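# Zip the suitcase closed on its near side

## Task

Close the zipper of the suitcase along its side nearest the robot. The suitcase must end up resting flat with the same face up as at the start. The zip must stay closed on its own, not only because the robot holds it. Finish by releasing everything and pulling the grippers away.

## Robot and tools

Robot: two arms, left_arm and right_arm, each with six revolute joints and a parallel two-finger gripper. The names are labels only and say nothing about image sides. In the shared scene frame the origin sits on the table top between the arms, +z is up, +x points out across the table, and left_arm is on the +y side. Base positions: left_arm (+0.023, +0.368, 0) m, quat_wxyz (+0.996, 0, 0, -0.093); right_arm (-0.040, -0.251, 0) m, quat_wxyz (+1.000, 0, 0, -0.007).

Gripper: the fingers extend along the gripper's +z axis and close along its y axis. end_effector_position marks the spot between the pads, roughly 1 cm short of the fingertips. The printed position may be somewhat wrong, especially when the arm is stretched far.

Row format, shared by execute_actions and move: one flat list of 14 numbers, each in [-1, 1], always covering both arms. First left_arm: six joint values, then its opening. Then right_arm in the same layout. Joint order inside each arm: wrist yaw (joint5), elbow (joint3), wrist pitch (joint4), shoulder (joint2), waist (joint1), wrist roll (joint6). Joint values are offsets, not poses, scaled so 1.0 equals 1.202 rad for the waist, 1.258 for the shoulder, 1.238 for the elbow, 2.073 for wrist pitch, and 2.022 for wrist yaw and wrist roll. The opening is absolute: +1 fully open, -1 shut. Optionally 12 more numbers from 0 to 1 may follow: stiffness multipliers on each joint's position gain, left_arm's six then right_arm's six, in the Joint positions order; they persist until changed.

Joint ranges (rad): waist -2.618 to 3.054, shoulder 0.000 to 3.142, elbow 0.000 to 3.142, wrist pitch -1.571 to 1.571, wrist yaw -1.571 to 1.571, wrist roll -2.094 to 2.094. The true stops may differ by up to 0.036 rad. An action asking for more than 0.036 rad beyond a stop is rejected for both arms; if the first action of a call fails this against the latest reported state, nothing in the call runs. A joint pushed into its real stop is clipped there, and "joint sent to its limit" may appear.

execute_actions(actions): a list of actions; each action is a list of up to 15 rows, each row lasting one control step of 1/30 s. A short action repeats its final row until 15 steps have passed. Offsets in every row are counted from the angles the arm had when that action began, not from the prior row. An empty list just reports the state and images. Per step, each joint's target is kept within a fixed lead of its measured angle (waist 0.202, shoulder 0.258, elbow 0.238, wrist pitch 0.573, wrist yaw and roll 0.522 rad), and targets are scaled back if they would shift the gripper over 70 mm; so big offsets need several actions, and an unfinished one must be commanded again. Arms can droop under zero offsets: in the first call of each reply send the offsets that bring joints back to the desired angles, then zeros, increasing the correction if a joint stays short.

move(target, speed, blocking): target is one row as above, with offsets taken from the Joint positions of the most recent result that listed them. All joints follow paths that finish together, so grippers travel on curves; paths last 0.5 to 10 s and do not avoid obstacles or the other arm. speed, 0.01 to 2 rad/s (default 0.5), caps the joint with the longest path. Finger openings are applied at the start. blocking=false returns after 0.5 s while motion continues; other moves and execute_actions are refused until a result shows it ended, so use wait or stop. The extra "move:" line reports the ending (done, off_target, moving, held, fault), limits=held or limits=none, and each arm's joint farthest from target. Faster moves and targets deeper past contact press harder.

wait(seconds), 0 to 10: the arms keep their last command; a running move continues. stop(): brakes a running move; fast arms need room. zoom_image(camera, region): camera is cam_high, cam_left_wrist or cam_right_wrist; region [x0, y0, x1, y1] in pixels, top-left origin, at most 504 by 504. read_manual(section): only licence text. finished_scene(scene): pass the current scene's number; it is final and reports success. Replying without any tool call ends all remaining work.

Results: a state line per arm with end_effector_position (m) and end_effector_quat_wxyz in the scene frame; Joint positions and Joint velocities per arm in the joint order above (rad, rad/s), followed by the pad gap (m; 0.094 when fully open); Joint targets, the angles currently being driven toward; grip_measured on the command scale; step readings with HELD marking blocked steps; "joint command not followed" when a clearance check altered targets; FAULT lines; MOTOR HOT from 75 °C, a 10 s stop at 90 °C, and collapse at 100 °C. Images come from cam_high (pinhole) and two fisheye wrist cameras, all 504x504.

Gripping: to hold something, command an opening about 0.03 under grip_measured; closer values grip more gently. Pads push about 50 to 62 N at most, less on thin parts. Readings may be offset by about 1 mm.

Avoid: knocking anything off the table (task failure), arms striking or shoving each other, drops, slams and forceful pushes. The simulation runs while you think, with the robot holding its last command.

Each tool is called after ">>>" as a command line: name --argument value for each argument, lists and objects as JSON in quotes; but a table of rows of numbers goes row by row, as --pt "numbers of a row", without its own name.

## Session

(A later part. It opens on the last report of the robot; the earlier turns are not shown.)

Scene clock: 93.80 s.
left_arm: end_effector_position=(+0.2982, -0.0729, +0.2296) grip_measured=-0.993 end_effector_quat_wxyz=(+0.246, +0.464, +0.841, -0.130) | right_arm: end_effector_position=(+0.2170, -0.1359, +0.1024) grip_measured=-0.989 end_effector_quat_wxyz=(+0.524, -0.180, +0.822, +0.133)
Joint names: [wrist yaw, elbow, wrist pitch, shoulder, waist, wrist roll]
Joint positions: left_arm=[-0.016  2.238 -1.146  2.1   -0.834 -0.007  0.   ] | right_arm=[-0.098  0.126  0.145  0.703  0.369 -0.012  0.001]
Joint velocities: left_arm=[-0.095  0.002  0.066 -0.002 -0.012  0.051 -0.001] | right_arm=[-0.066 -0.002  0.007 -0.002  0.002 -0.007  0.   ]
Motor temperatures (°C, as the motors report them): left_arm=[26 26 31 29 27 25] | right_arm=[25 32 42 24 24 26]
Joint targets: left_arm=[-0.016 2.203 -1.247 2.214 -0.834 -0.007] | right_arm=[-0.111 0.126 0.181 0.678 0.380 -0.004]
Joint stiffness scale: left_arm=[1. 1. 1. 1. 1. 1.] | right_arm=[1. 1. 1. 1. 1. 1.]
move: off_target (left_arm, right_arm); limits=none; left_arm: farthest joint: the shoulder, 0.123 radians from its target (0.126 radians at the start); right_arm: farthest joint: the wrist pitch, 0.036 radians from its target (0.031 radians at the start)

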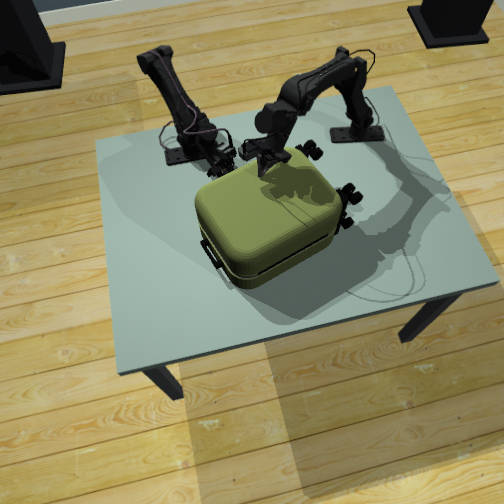

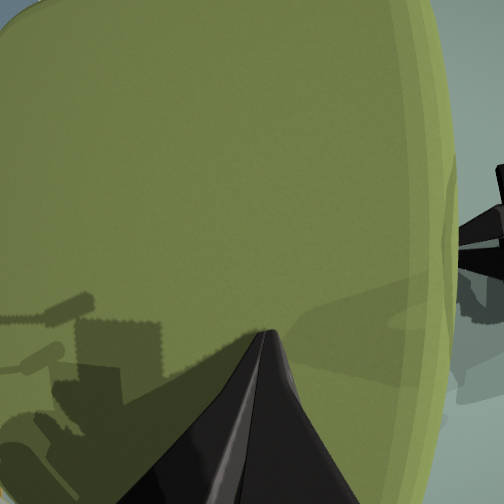

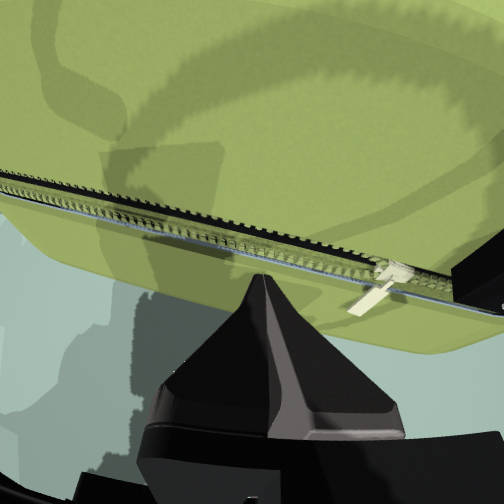

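>>> move --target '[0,-0.03,-0.05,0.09,0,0,-1,0,-0.01,-0.025,-0.1,0,0,-1]' --speed 0.25

>>> move --target '[0,-0.03,-0.05,0.09,0,0,-1,0,0,0.016,0,-0.105,0.25,-0.5]' --speed 0.4

Scene clock: 111.10 s.
left_arm: end_effector_position=(+0.2988, -0.0738, +0.2300) grip_measured=-0.993 end_effector_quat_wxyz=(+0.247, +0.464, +0.841, -0.130) | right_arm: end_effector_position=(+0.2101, -0.1384, +0.1072) grip_measured=-0.989 end_effector_quat_wxyz=(+0.532, -0.179, +0.817, +0.135)
Joint names: [wrist yaw, elbow, wrist pitch, shoulder, waist, wrist roll]
Joint positions: left_arm=[-0.016  2.24  -1.143  2.101 -0.834 -0.007  0.   ] | right_arm=[-0.099  0.115  0.079  0.606  0.369 -0.011  0.001]
Joint velocities: left_arm=[-0.095  0.002  0.037 -0.012 -0.007 -0.022 -0.   ] | right_arm=[-0.007 -0.002 -0.007 -0.007  0.012  0.007  0.001]
Motor temperatures (°C, as the motors report them): left_arm=[26 25 31 28 27 25] | right_arm=[25 32 42 24 24 26]
Joint targets: left_arm=[-0.016 2.201 -1.249 2.212 -0.834 -0.007] | right_arm=[-0.099 0.114 0.093 0.577 0.369 -0.012]
Joint stiffness scale: left_arm=[1. 1. 1. 1. 1. 1.] | right_arm=[1. 1. 1. 1. 1. 1.]
move: off_target (left_arm, right_arm); limits=none; left_arm: farthest joint: the shoulder, 0.112 radians from its target (0.113 radians at the start); right_arm: farthest joint: the shoulder, 0.029 radians from its target (0.126 radians at the start)

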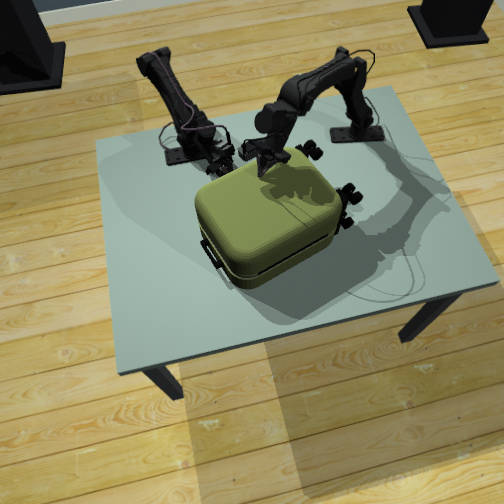

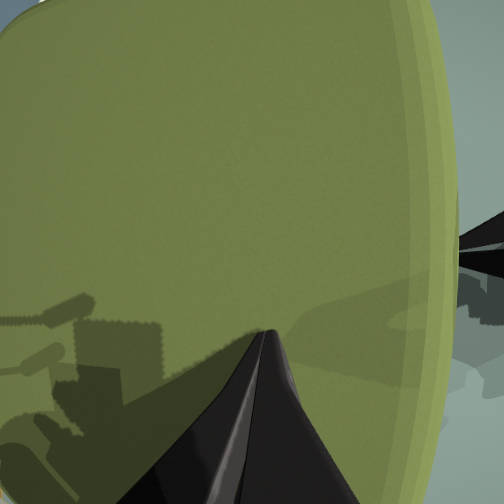

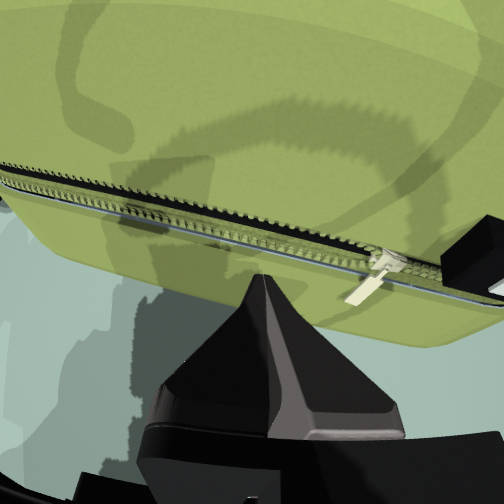

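Scene clock: 113.10 s.
left_arm: end_effector_position=(+0.2995, -0.0749, +0.2301) grip_measured=-0.993 end_effector_quat_wxyz=(+0.249, +0.463, +0.840, -0.131) | right_arm: end_effector_position=(+0.2212, -0.1681, +0.1065) grip_measured=-0.503 end_effector_quat_wxyz=(+0.494, +0.078, +0.833, +0.234)
Joint names: [wrist yaw, elbow, wrist pitch, shoulder, waist, wrist roll]
Joint positions: left_arm=[-0.016  2.241 -1.138  2.103 -0.834 -0.007  0.   ] | right_arm=[-0.099  0.115  0.076  0.606  0.254  0.493  0.023]
Joint velocities: left_arm=[-0.095 -0.012 -0.022  0.012 -0.002  0.037  0.   ] | right_arm=[ 0.022 -0.012  0.066 -0.017 -0.012 -0.095  0.002]
Motor temperatures (°C, as the motors report them): left_arm=[26 25 31 28 27 25] | right_arm=[25 32 43 24 24 26]
Joint targets: left_arm=[-0.016 2.203 -1.246 2.213 -0.834 -0.007] | right_arm=[-0.099 0.115 0.112 0.606 0.243 0.494]
Joint stiffness scale: left_arm=[1. 1. 1. 1. 1. 1.] | right_arm=[1. 1. 1. 1. 1. 1.]
move: off_target (left_arm, right_arm); limits=none; left_arm: farthest joint: the shoulder, 0.111 radians from its target (0.113 radians at the start); right_arm: farthest joint: the wrist pitch, 0.036 radians from its target (0.033 radians at the start)

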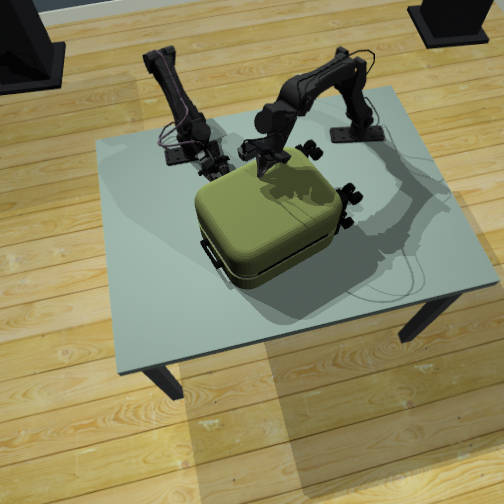

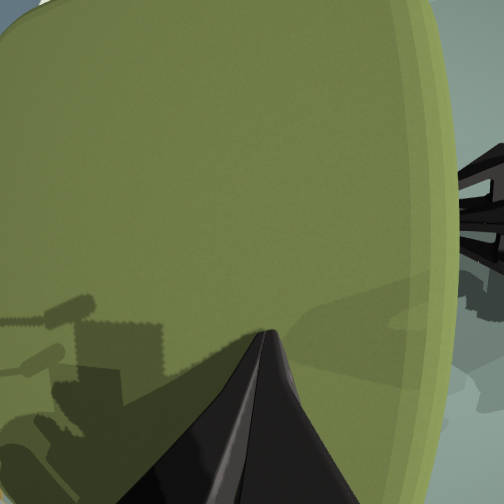

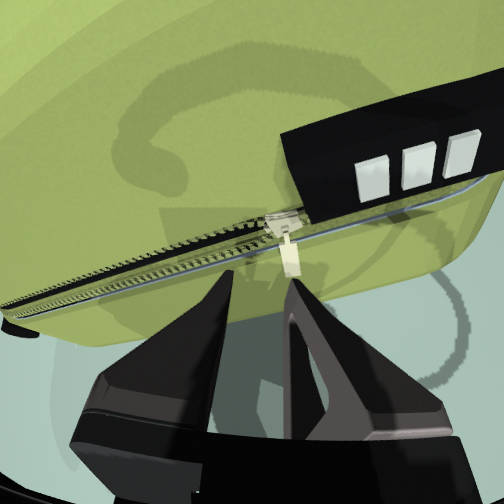

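>>> move --target '[0,-0.03,-0.05,0.09,0,0,-1,0,0,0.016,0,-0.047,-0.08,-0.45]' --speed 0.3

>>> move --target '[0,-0.03,-0.05,0.09,0,0,-1,0,0.05,0.098,0.163,0,0,-0.45]' --speed 0.15

>>> zoom_image --camera "cam_right_wrist" --region '[160,200,360,360]'

Scene clock: 121.73 s.
left_arm: end_effector_position=(+0.3002, -0.0761, +0.2300) grip_measured=-0.993 end_effector_quat_wxyz=(+0.251, +0.463, +0.840, -0.132) | right_arm: end_effector_position=(+0.2244, -0.1802, +0.1057) grip_measured=-0.453 end_effector_quat_wxyz=(+0.514, +0.034, +0.837, +0.184)
Joint names: [wrist yaw, elbow, wrist pitch, shoulder, waist, wrist roll]
Joint positions: left_arm=[-0.016  2.242 -1.133  2.105 -0.834 -0.007  0.   ] | right_arm=[-0.099  0.115  0.073  0.606  0.208  0.34   0.026]
Joint velocities: left_arm=[-0.037  0.002 -0.051  0.017  0.007 -0.007 -0.001] | right_arm=[ 0.037  0.017 -0.022 -0.012  0.007  0.051 -0.   ]
Motor temperatures (°C, as the motors report them): left_arm=[26 25 31 28 27 25] | right_arm=[25 32 43 24 24 26]
Joint targets: left_arm=[-0.016 2.204 -1.241 2.215 -0.834 -0.007] | right_arm=[-0.099 0.115 0.109 0.606 0.197 0.331]
Joint stiffness scale: left_arm=[1. 1. 1. 1. 1. 1.] | right_arm=[1. 1. 1. 1. 1. 1.]
move: off_target (left_arm, right_arm); limits=none; left_arm: farthest joint: the shoulder, 0.111 radians from its target (0.113 radians at the start); right_arm: farthest joint: the wrist pitch, 0.037 radians from its target (0.033 radians at the start)

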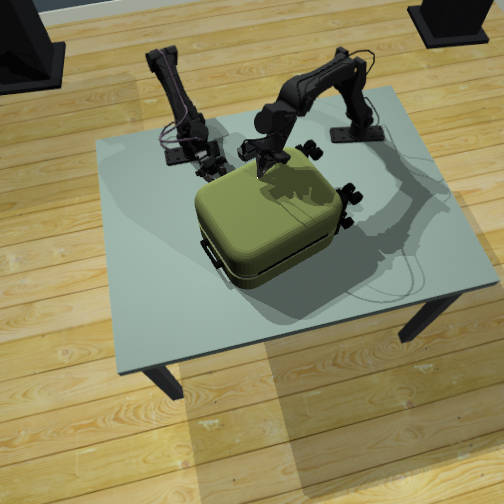

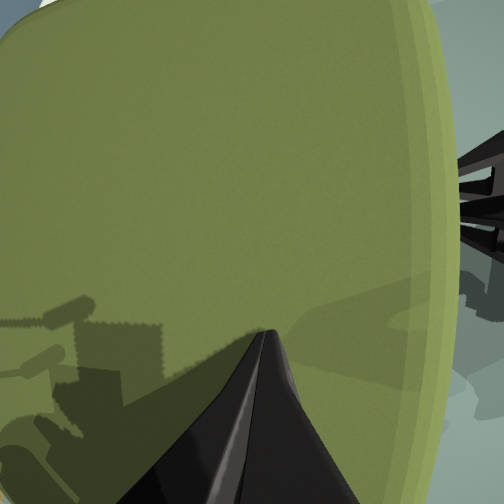

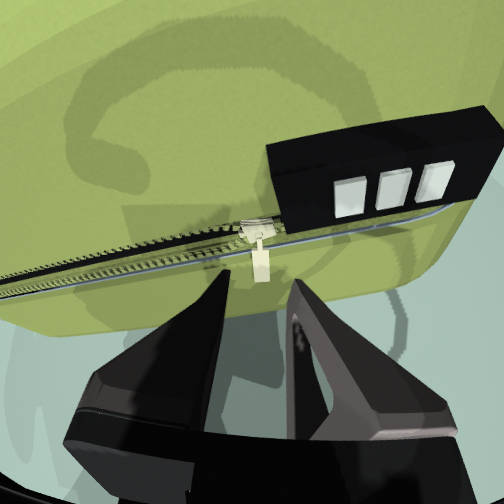

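Scene clock: 123.40 s.
left_arm: end_effector_position=(+0.3022, -0.0773, +0.2299) grip_measured=-0.993 end_effector_quat_wxyz=(+0.254, +0.462, +0.839, -0.131) | right_arm: end_effector_position=(+0.2338, -0.1786, +0.0861) grip_measured=-0.453 end_effector_quat_wxyz=(+0.486, +0.037, +0.855, +0.176)
Joint names: [wrist yaw, elbow, wrist pitch, shoulder, waist, wrist roll]
Joint positions: left_arm=[-0.022  2.243 -1.125  2.108 -0.834 -0.007  0.   ] | right_arm=[-0.097  0.125  0.182  0.793  0.208  0.34   0.026]
Joint velocities: left_arm=[ 0.081  0.002  0.007 -0.007 -0.002  0.007 -0.   ] | right_arm=[ 0.007 -0.002  0.007 -0.007 -0.002  0.007  0.001]
Motor temperatures (°C, as the motors report them): left_arm=[26 25 31 29 27 25] | right_arm=[25 33 43 24 24 26]
Joint targets: left_arm=[-0.017 2.205 -1.236 2.217 -0.834 -0.007] | right_arm=[-0.099 0.177 0.276 0.811 0.208 0.340]
Joint stiffness scale: left_arm=[1. 1. 1. 1. 1. 1.] | right_arm=[1. 1. 1. 1. 1. 1.]
move: off_target (left_arm, right_arm); limits=none; left_arm: farthest joint: the wrist pitch, 0.111 radians from its target (0.104 radians at the start); right_arm: farthest joint: the wrist pitch, 0.094 radians from its target (0.204 radians at the start)

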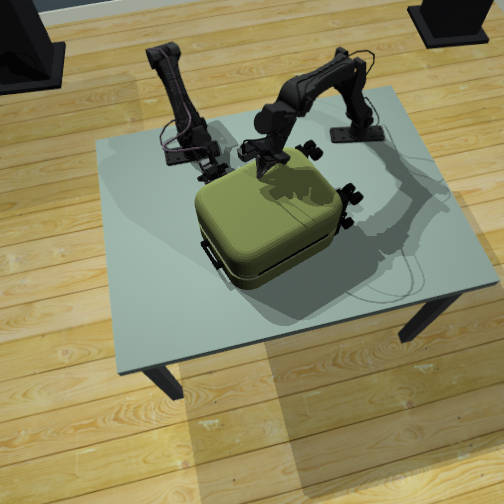

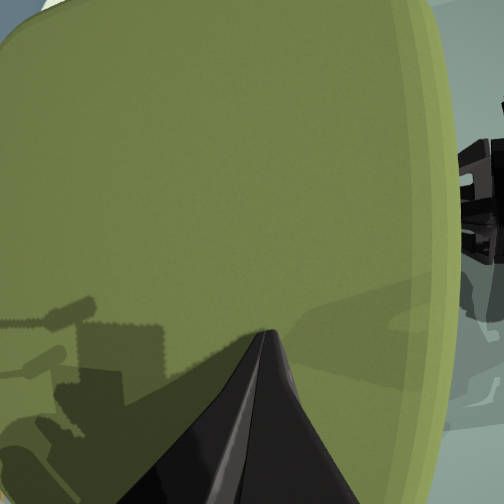

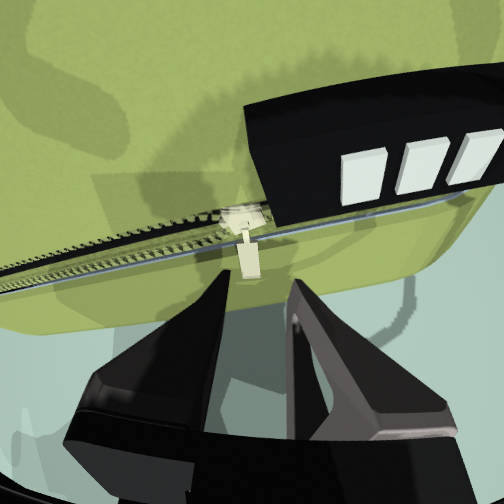

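Region (160, 200, 360, 360) of cam_right_wrist's 504x504 image, scaled by 2.520, with more detail than that image has; it fills the top 403 rows of this view, and the rest is white.

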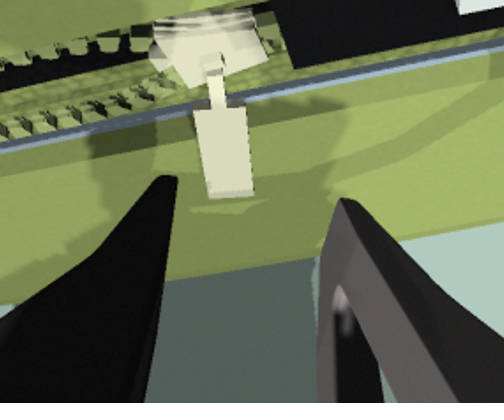

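>>> move --target '[0,-0.03,-0.05,0.09,0,0,-1,0,0.03,0.026,-0.062,0.025,0,-0.45]' --speed 0.1

>>> zoom_image --camera "cam_right_wrist" --region '[160,200,360,360]'

Scene clock: 130.83 s.
left_arm: end_effector_position=(+0.3031, -0.0788, +0.2301) grip_measured=-0.993 end_effector_quat_wxyz=(+0.257, +0.462, +0.839, -0.132) | right_arm: end_effector_position=(+0.2353, -0.1728, +0.1026) grip_measured=-0.453 end_effector_quat_wxyz=(+0.511, +0.027, +0.838, +0.188)
Joint names: [wrist yaw, elbow, wrist pitch, shoulder, waist, wrist roll]
Joint positions: left_arm=[-0.022  2.244 -1.119  2.11  -0.834 -0.007  0.   ] | right_arm=[-0.097  0.125  0.199  0.746  0.227  0.34   0.026]
Joint velocities: left_arm=[-0.037  0.012 -0.022  0.002 -0.007  0.066  0.   ] | right_arm=[-0.095  0.002  0.037  0.002 -0.007  0.066 -0.   ]
Motor temperatures (°C, as the motors report them): left_arm=[26 25 31 29 27 25] | right_arm=[25 34 44 24 24 26]
Joint targets: left_arm=[-0.022 2.206 -1.227 2.219 -0.834 -0.007] | right_arm=[-0.097 0.162 0.236 0.715 0.238 0.340]
Joint stiffness scale: left_arm=[1. 1. 1. 1. 1. 1.] | right_arm=[1. 1. 1. 1. 1. 1.]
move: off_target (left_arm, right_arm); limits=none; left_arm: farthest joint: the shoulder, 0.111 radians from its target (0.113 radians at the start); right_arm: farthest joint: the elbow, 0.037 radians from its target (0.037 radians at the start)

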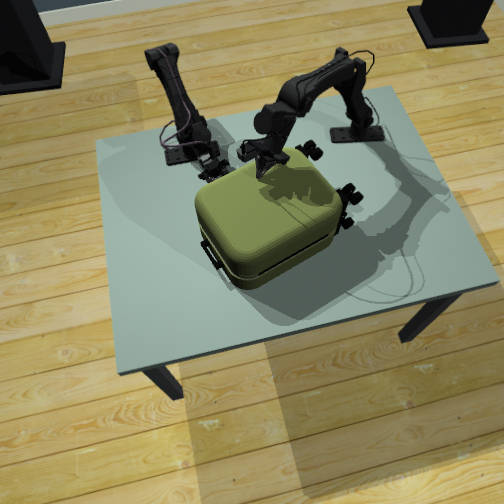

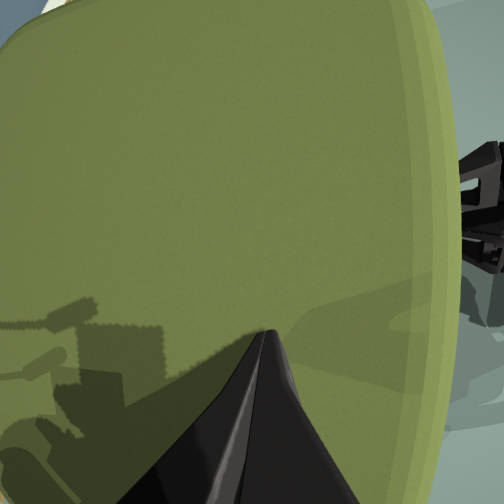

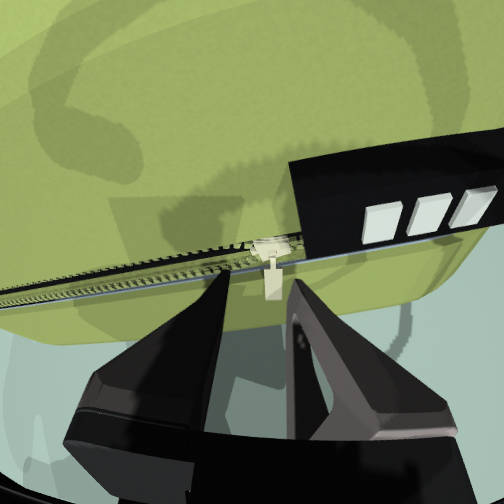

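Region (160, 200, 360, 360) of cam_right_wrist's 504x504 image, scaled by 2.520, with more detail than that image has; it fills the top 403 rows of this view, and the rest is white.

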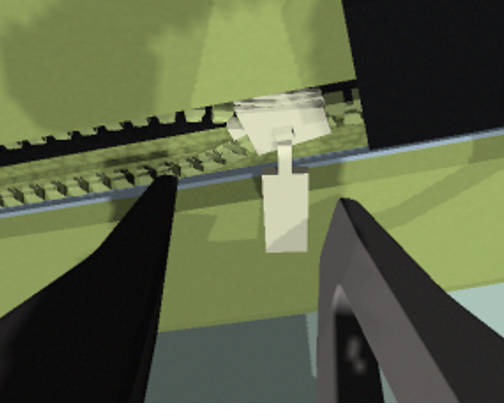

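>>> move --target '[0,-0.03,-0.05,0.09,0,0,-1,0,0.045,0.042,0.048,-0.02,0,-0.68]' --speed 0.08

>>> move --target '[0,-0.03,-0.05,0.09,0,0,-1,0,0.04,0.025,0.01,0,0,-0.92]' --speed 0.2

>>> zoom_image --camera "cam_right_wrist" --region '[160,200,360,360]'

Scene clock: 141.13 s.
left_arm: end_effector_position=(+0.3067, -0.0808, +0.2300) grip_measured=-0.993 end_effector_quat_wxyz=(+0.264, +0.459, +0.838, -0.130) | right_arm: end_effector_position=(+0.2395, -0.1739, +0.1018) grip_measured=-0.677 end_effector_quat_wxyz=(+0.509, +0.029, +0.839, +0.188)
Joint names: [wrist yaw, elbow, wrist pitch, shoulder, waist, wrist roll]
Joint positions: left_arm=[-0.033  2.245 -1.105  2.115 -0.834 -0.007  0.   ] | right_arm=[-0.106  0.133  0.227  0.786  0.215  0.34   0.015]
Joint velocities: left_arm=[ 0.022  0.012  0.095  0.007  0.012 -0.051 -0.001] | right_arm=[-0.007  0.017  0.066  0.002  0.007 -0.022  0.   ]
Motor temperatures (°C, as the motors report them): left_arm=[26 25 31 29 27 25] | right_arm=[24 34 44 24 24 26]
Joint targets: left_arm=[-0.022 2.208 -1.221 2.222 -0.834 -0.007] | right_arm=[-0.097 0.181 0.286 0.806 0.203 0.340]
Joint stiffness scale: left_arm=[1. 1. 1. 1. 1. 1.] | right_arm=[1. 1. 1. 1. 1. 1.]
move: off_target (left_arm, right_arm); limits=none; left_arm: farthest joint: the wrist pitch, 0.118 radians from its target (0.104 radians at the start); right_arm: farthest joint: the wrist pitch, 0.059 radians from its target (0.087 radians at the start)

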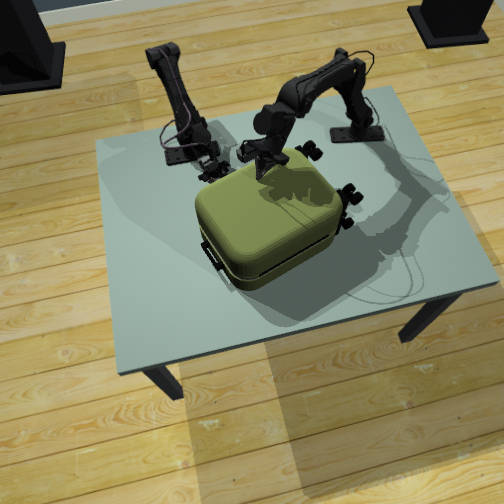

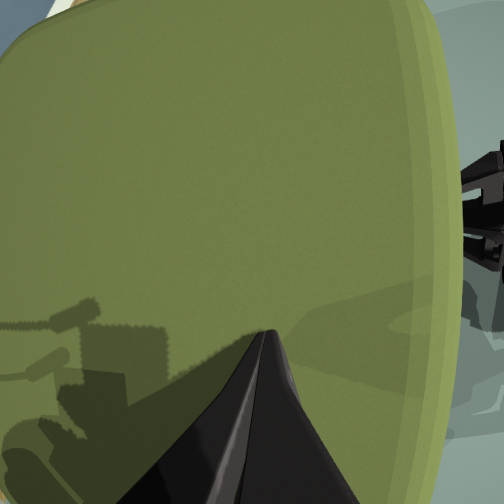

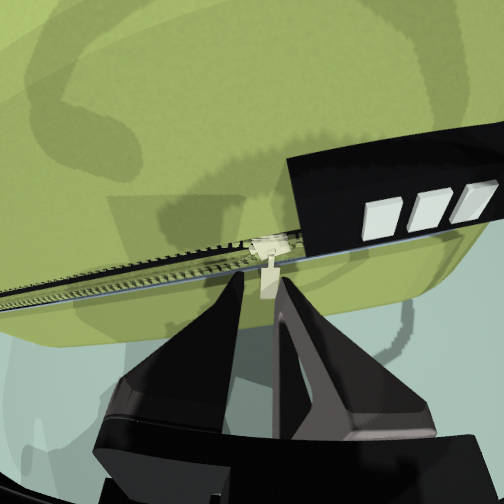

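Scene clock: 141.97 s.
left_arm: end_effector_position=(+0.3079, -0.0825, +0.2300) grip_measured=-0.993 end_effector_quat_wxyz=(+0.266, +0.459, +0.838, -0.131) | right_arm: end_effector_position=(+0.2394, -0.1738, +0.1016) grip_measured=-0.905 end_effector_quat_wxyz=(+0.509, +0.029, +0.840, +0.188)
Joint names: [wrist yaw, elbow, wrist pitch, shoulder, waist, wrist roll]
Joint positions: left_arm=[-0.034  2.246 -1.097  2.118 -0.834 -0.007  0.   ] | right_arm=[-0.106  0.133  0.226  0.786  0.215  0.34   0.004]
Joint velocities: left_arm=[ 0.022  0.007 -0.051  0.007  0.002 -0.022  0.001] | right_arm=[-0.051  0.012  0.022 -0.012 -0.007 -0.007  0.001]
Motor temperatures (°C, as the motors report them): left_arm=[26 25 31 29 27 25] | right_arm=[24 34 44 24 24 26]
Joint targets: left_arm=[-0.033 2.209 -1.205 2.226 -0.834 -0.007] | right_arm=[-0.106 0.182 0.279 0.799 0.215 0.340]
Joint stiffness scale: left_arm=[1. 1. 1. 1. 1. 1.] | right_arm=[1. 1. 1. 1. 1. 1.]
move: off_target (left_arm, right_arm); limits=none; left_arm: farthest joint: the wrist pitch, 0.112 radians from its target (0.104 radians at the start); right_arm: farthest joint: the wrist pitch, 0.053 radians from its target (0.052 radians at the start)

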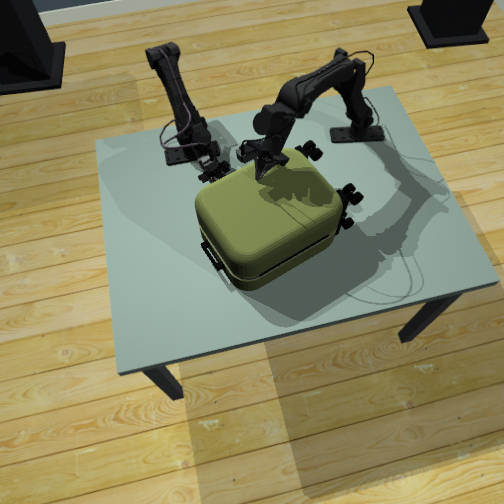

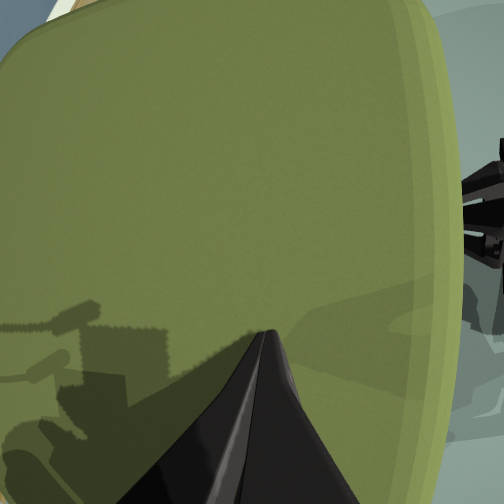

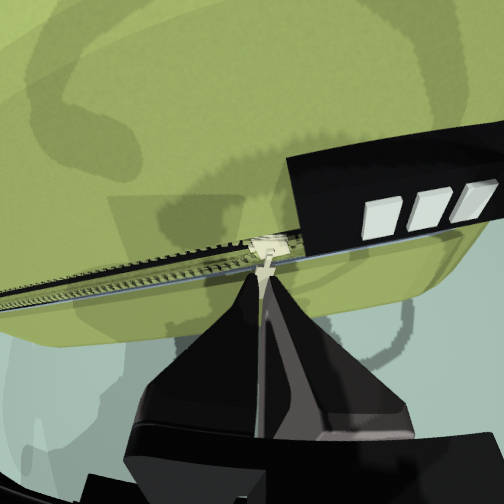

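Region (160, 200, 360, 360) of cam_right_wrist's 504x504 image, scaled by 2.520, with more detail than that image has; it fills the top 403 rows of this view, and the rest is white.

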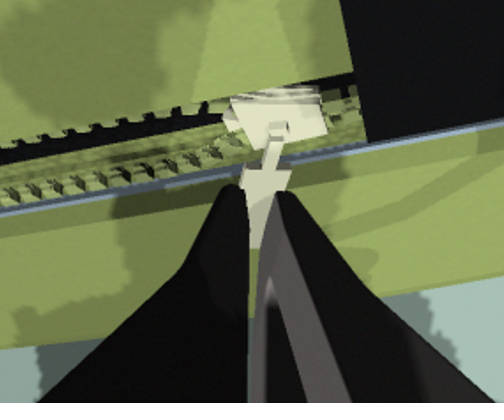

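>>> move --target '[0,-0.03,-0.07,0.09,0,0,-1,-0.03,0.03,0.025,-0.02,0.13,0.1,-0.95]' --speed 0.1

Scene clock: 148.97 s.
left_arm: end_effector_position=(+0.3089, -0.0813, +0.2298) grip_measured=-0.993 end_effector_quat_wxyz=(+0.267, +0.458, +0.838, -0.127) | right_arm: end_effector_position=(+0.2369, -0.1618, +0.1030) grip_measured=-0.920 end_effector_quat_wxyz=(+0.496, +0.102, +0.833, +0.225)
Joint names: [wrist yaw, elbow, wrist pitch, shoulder, waist, wrist roll]
Joint positions: left_arm=[-0.043  2.248 -1.1    2.119 -0.834 -0.007  0.   ] | right_arm=[0.009 0.133 0.234 0.786 0.328 0.553 0.004]
Joint velocities: left_arm=[-0.022  0.007  0.037 -0.012  0.002  0.022 -0.   ] | right_arm=[ 0.022  0.007  0.037 -0.007 -0.027  0.022 -0.   ]
Motor temperatures (°C, as the motors report them): left_arm=[26 25 31 29 27 25] | right_arm=[25 35 45 24 24 26]
Joint targets: left_arm=[-0.035 2.212 -1.233 2.224 -0.834 -0.007] | right_arm=[-0.167 0.170 0.278 0.761 0.372 0.542]
Joint stiffness scale: left_arm=[1. 1. 1. 1. 1. 1.] | right_arm=[1. 1. 1. 1. 1. 1.]
move: off_target (left_arm, right_arm); limits=none; left_arm: farthest joint: the wrist pitch, 0.142 radians from its target (0.145 radians at the start); right_arm: farthest joint: the wrist yaw, 0.175 radians from its target (0.060 radians at the start)

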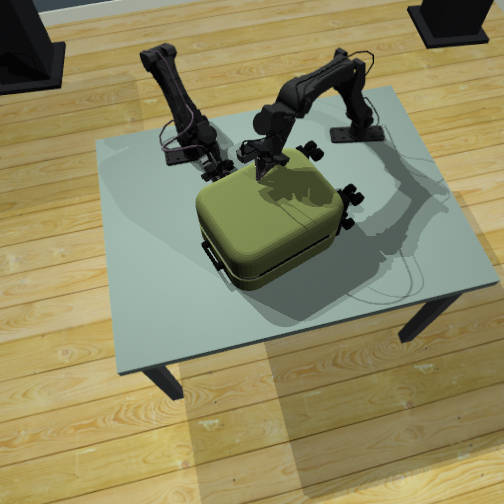

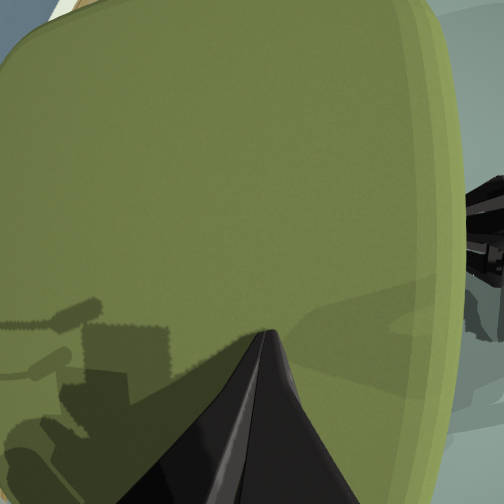

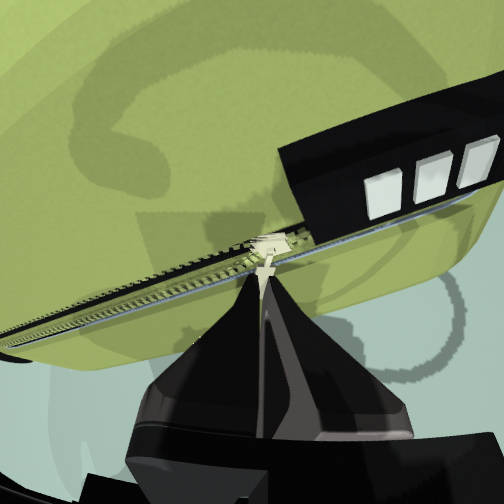

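>>> move --target '[0,0,0,-0.09,0,0,-1,-0.02,0.03,0.02,-0.01,0.01,0,-0.95]' --speed 0.3

>>> move --target '[0.02,-0.115,-0.142,-0.13,0.075,0,-1,-0.02,0.03,0.02,-0.01,0.01,0,-0.95]' --speed 0.4

>>> move --target '[0,0,-0.01,0.15,0,0,-1,-0.02,0.03,0.02,-0.01,0.01,0,-0.95]' --speed 0.12

Scene clock: 159.73 s.
left_arm: end_effector_position=(+0.3023, -0.0704, +0.2754) grip_measured=-0.993 end_effector_quat_wxyz=(+0.303, +0.450, +0.827, -0.148) | right_arm: end_effector_position=(+0.2374, -0.1635, +0.1029) grip_measured=-0.920 end_effector_quat_wxyz=(+0.497, +0.106, +0.832, +0.223)
Joint names: [wrist yaw, elbow, wrist pitch, shoulder, waist, wrist roll]
Joint positions: left_arm=[-0.043  2.249 -1.104  2.029 -0.834 -0.007  0.   ] | right_arm=[0.017 0.133 0.234 0.786 0.327 0.555 0.004]
Joint velocities: left_arm=[-0.022  0.002  0.007 -0.027 -0.017 -0.007 -0.   ] | right_arm=[-0.022 -0.002  0.051 -0.012  0.007 -0.051 -0.   ]
Motor temperatures (°C, as the motors report them): left_arm=[26 25 30 29 27 25] | right_arm=[26 35 45 24 24 26]
Joint targets: left_arm=[-0.042 2.248 -1.100 2.006 -0.834 -0.007] | right_arm=[-0.031 0.170 0.276 0.774 0.340 0.553]
Joint stiffness scale: left_arm=[1. 1. 1. 1. 1. 1.] | right_arm=[1. 1. 1. 1. 1. 1.]
move: off_target (left_arm, right_arm); limits=none; left_arm: farthest joint: the shoulder, 0.023 radians from its target (0.113 radians at the start); right_arm: farthest joint: the wrist yaw, 0.048 radians from its target (0.040 radians at the start)

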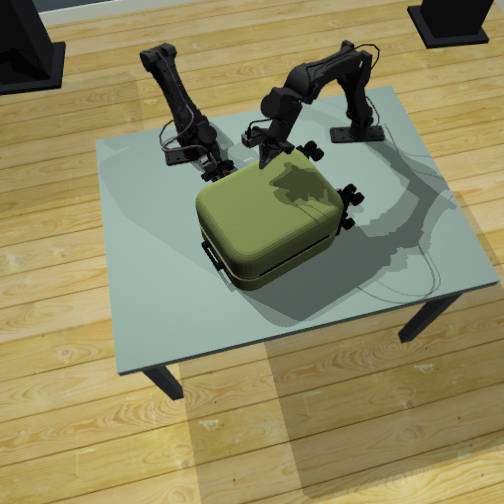

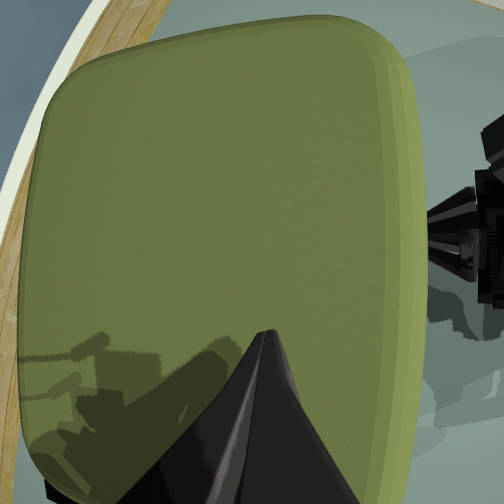

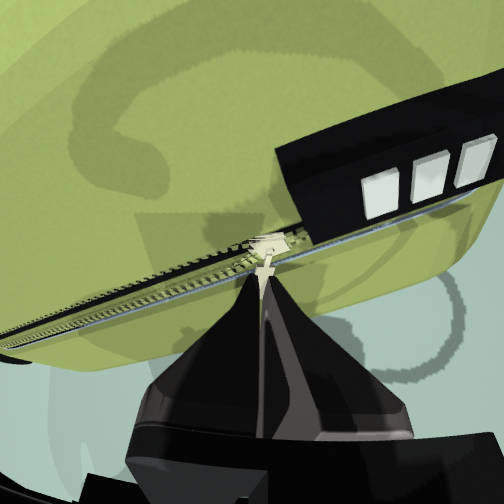

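Scene clock: 161.10 s.
left_arm: end_effector_position=(+0.2781, +0.0279, +0.2496) grip_measured=-0.993 end_effector_quat_wxyz=(+0.175, +0.438, +0.878, -0.082) | right_arm: end_effector_position=(+0.2374, -0.1635, +0.1029) grip_measured=-0.920 end_effector_quat_wxyz=(+0.497, +0.107, +0.832, +0.223)
Joint names: [wrist yaw, elbow, wrist pitch, shoulder, waist, wrist roll]
Joint positions: left_arm=[-0.012  2.112 -1.396  1.898 -0.749 -0.007  0.   ] | right_arm=[0.017 0.133 0.234 0.786 0.327 0.557 0.004]
Joint velocities: left_arm=[-0.051 -0.007 -0.095  0.007  0.002 -0.007 -0.001] | right_arm=[ 0.051 -0.007  0.007  0.007 -0.012  0.022  0.   ]
Motor temperatures (°C, as the motors report them): left_arm=[26 25 31 29 27 25] | right_arm=[26 35 45 24 24 26]
Joint targets: left_arm=[-0.002 2.107 -1.398 1.866 -0.744 -0.007] | right_arm=[-0.024 0.170 0.275 0.774 0.339 0.555]
Joint stiffness scale: left_arm=[1. 1. 1. 1. 1. 1.] | right_arm=[1. 1. 1. 1. 1. 1.]
move: off_target (left_arm, right_arm); limits=none; left_arm: farthest joint: the shoulder, 0.032 radians from its target (0.163 radians at the start); right_arm: farthest joint: the wrist pitch, 0.042 radians from its target (0.042 radians at the start)

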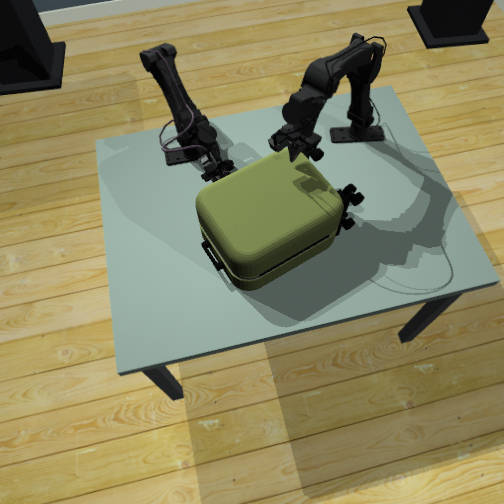

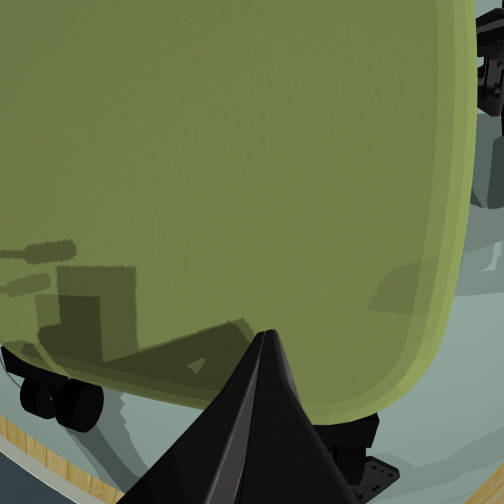

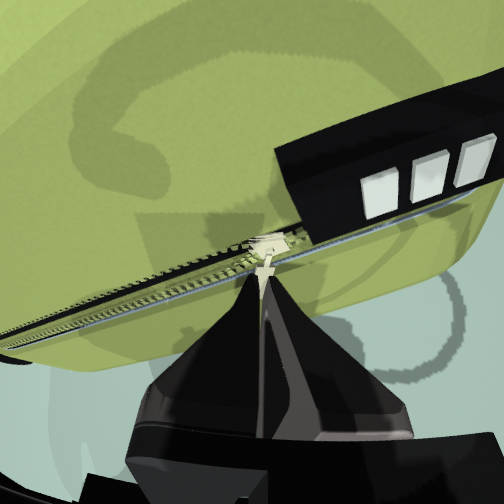

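Scene clock: 162.93 s.
left_arm: end_effector_position=(+0.2851, +0.0185, +0.2290) grip_measured=-0.993 end_effector_quat_wxyz=(+0.155, +0.440, +0.882, -0.072) | right_arm: end_effector_position=(+0.2374, -0.1635, +0.1029) grip_measured=-0.920 end_effector_quat_wxyz=(+0.496, +0.107, +0.832, +0.223)
Joint names: [wrist yaw, elbow, wrist pitch, shoulder, waist, wrist roll]
Joint positions: left_arm=[-0.012  2.144 -1.401  1.971 -0.749 -0.007  0.   ] | right_arm=[0.017 0.133 0.234 0.786 0.327 0.558 0.004]
Joint velocities: left_arm=[-0.007  0.007  0.037 -0.007 -0.007  0.022 -0.   ] | right_arm=[-0.11  -0.007  0.022 -0.002 -0.002 -0.022 -0.   ]
Motor temperatures (°C, as the motors report them): left_arm=[26 26 31 29 27 25] | right_arm=[26 35 45 24 24 26]
Joint targets: left_arm=[-0.012 2.112 -1.417 2.086 -0.749 -0.007] | right_arm=[-0.023 0.170 0.275 0.774 0.339 0.557]
Joint stiffness scale: left_arm=[1. 1. 1. 1. 1. 1.] | right_arm=[1. 1. 1. 1. 1. 1.]
move: off_target (left_arm, right_arm); limits=none; left_arm: farthest joint: the shoulder, 0.116 radians from its target (0.189 radians at the start); right_arm: farthest joint: the wrist pitch, 0.042 radians from its target (0.042 radians at the start)

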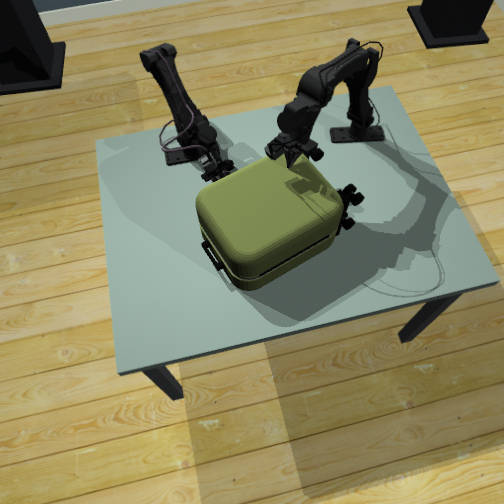

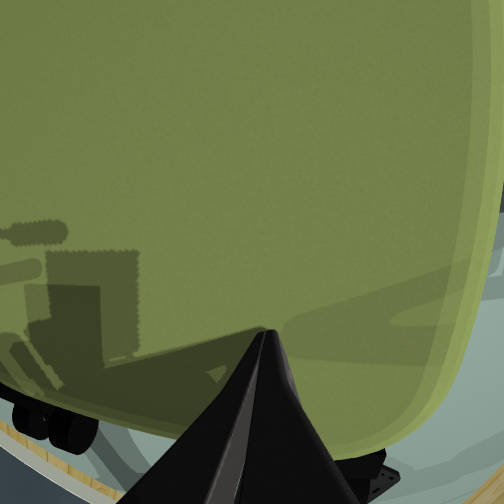

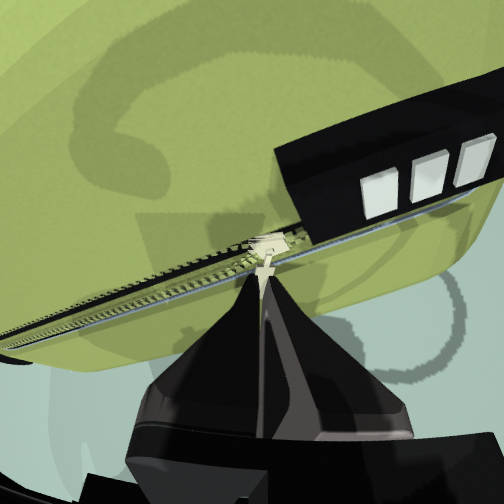

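>>> execute_actions --actions '[[[0,-0.03,-0.03,0.1,0,0,-1,-0.05,0.03,0.02,-0.01,0.03,0,-0.95]],[[0,-0.03,-0.03,0.1,0,0,-1,-0.09,0.03,0.02,-0.01,0.05,0,-0.95]],[[0,-0.03,-0.03,0.1,0,0,-1,-0.1,0.03,0.02,-0.01,0.065,0,-0.95]],[[0,-0.03,-0.03,0.1,0,0,-1,-0.1,0.03,0.02,-0.01,0.065,0,-0.95]]]'

Scene clock: 172.80 s.
left_arm: end_effector_position=(+0.2849, +0.0188, +0.2284) grip_measured=-0.993 end_effector_quat_wxyz=(+0.154, +0.440, +0.882, -0.071) | right_arm: end_effector_position=(+0.2255, -0.1314, +0.1037) grip_measured=-0.920 end_effector_quat_wxyz=(+0.473, +0.075, +0.835, +0.273)
Joint names: [wrist yaw, elbow, wrist pitch, shoulder, waist, wrist roll]
Joint positions: left_arm=[-0.013  2.144 -1.403  1.972 -0.749 -0.007  0.   ] | right_arm=[-0.028  0.133  0.237  0.786  0.416  0.601  0.004]
Joint velocities: left_arm=[-0.037 -0.007  0.007  0.002 -0.007  0.007 -0.   ] | right_arm=[-0.051  0.012 -0.11  -0.017 -0.022  0.007 -0.001]
Motor temperatures (°C, as the motors report them): left_arm=[26 25 31 29 27 25] | right_arm=[26 35 45 24 24 26]
Joint targets: left_arm=[-0.012 2.107 -1.465 2.098 -0.749 -0.007] | right_arm=[-0.194 0.170 0.277 0.774 0.455 0.588]
Joint stiffness scale: left_arm=[1. 1. 1. 1. 1. 1.] | right_arm=[1. 1. 1. 1. 1. 1.]
Step readings (joint positions; steps 1 to 15: 1st action; 16 to 30: 2nd action; 31 to 45: 3rd action; 46 to 60: 4th action):
0: left_arm=[-0.012 2.144 -1.401 1.971 -0.749 -0.007] | right_arm=[0.017 0.133 0.234 0.786 0.327 0.558]
1: left_arm=[-0.012 2.144 -1.402 1.972 -0.749 -0.007] | right_arm=[0.015 0.133 0.234 0.786 0.329 0.559]
2: left_arm=[-0.012 2.144 -1.402 1.972 -0.749 -0.007] | right_arm=[0.016 0.133 0.234 0.786 0.330 0.561]
4: left_arm=[-0.012 2.144 -1.402 1.972 -0.749 -0.007] | right_arm=[0.017 0.133 0.234 0.786 0.330 0.562]
8: left_arm=[-0.012 2.144 -1.402 1.972 -0.749 -0.007] | right_arm=[0.018 0.133 0.234 0.786 0.330 0.564]
15: left_arm=[-0.012 2.144 -1.402 1.972 -0.749 -0.007] | right_arm=[0.018 0.133 0.234 0.786 0.330 0.564]
16: left_arm=[-0.012 2.144 -1.402 1.972 -0.749 -0.007] | right_arm=[0.016 0.133 0.234 0.786 0.335 0.566]
17: left_arm=[-0.012 2.144 -1.402 1.972 -0.749 -0.007] | right_arm=[0.016 0.133 0.234 0.786 0.340 0.568]
19: left_arm=[-0.012 2.144 -1.402 1.972 -0.749 -0.007] | right_arm=[0.017 0.133 0.234 0.786 0.343 0.571]
23: left_arm=[-0.012 2.144 -1.402 1.972 -0.749 -0.007] | right_arm=[0.017 0.133 0.234 0.786 0.343 0.574]
30: left_arm=[-0.012 2.144 -1.402 1.972 -0.749 -0.007] | right_arm=[0.018 0.133 0.234 0.786 0.343 0.576]
31: left_arm=[-0.012 2.144 -1.402 1.972 -0.749 -0.007] | right_arm=[0.019 0.133 0.234 0.786 0.349 0.578]
32: left_arm=[-0.012 2.144 -1.402 1.972 -0.749 -0.007] | right_arm=[0.019 0.133 0.235 0.786 0.359 0.580]
34: left_arm=[-0.012 2.144 -1.402 1.972 -0.749 -0.007] | right_arm=[0.018 0.133 0.235 0.786 0.371 0.583]
38: left_arm=[-0.012 2.144 -1.402 1.972 -0.749 -0.007] | right_arm=[0.009 0.133 0.235 0.786 0.377 0.586]
45: left_arm=[-0.012 2.144 -1.402 1.972 -0.749 -0.007] | right_arm=[0.008 0.133 0.236 0.786 0.377 0.588]
46: left_arm=[-0.012 2.144 -1.402 1.972 -0.749 -0.007] | right_arm=[0.009 0.133 0.236 0.786 0.383 0.591]
47: left_arm=[-0.012 2.144 -1.402 1.972 -0.749 -0.007] | right_arm=[0.008 0.133 0.236 0.786 0.394 0.593]
49: left_arm=[-0.013 2.144 -1.403 1.972 -0.749 -0.007] | right_arm=[-0.002 0.133 0.237 0.786 0.408 0.596]
53: left_arm=[-0.013 2.144 -1.403 1.972 -0.749 -0.007] | right_arm=[-0.021 0.133 0.237 0.786 0.415 0.599]
60: Joint positions above

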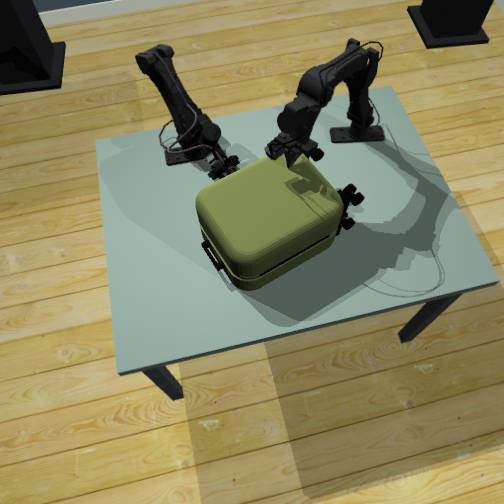

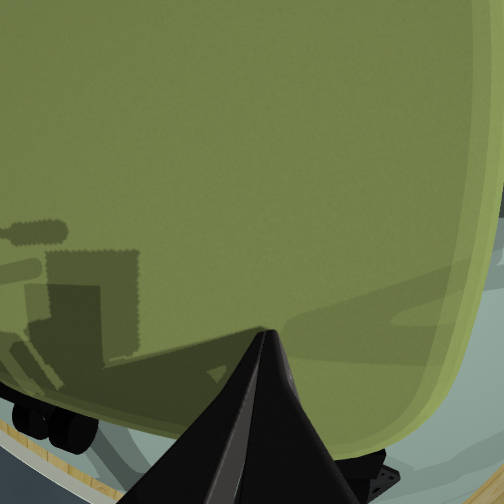

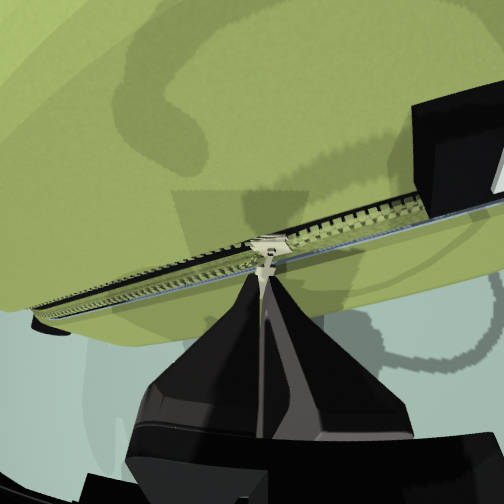

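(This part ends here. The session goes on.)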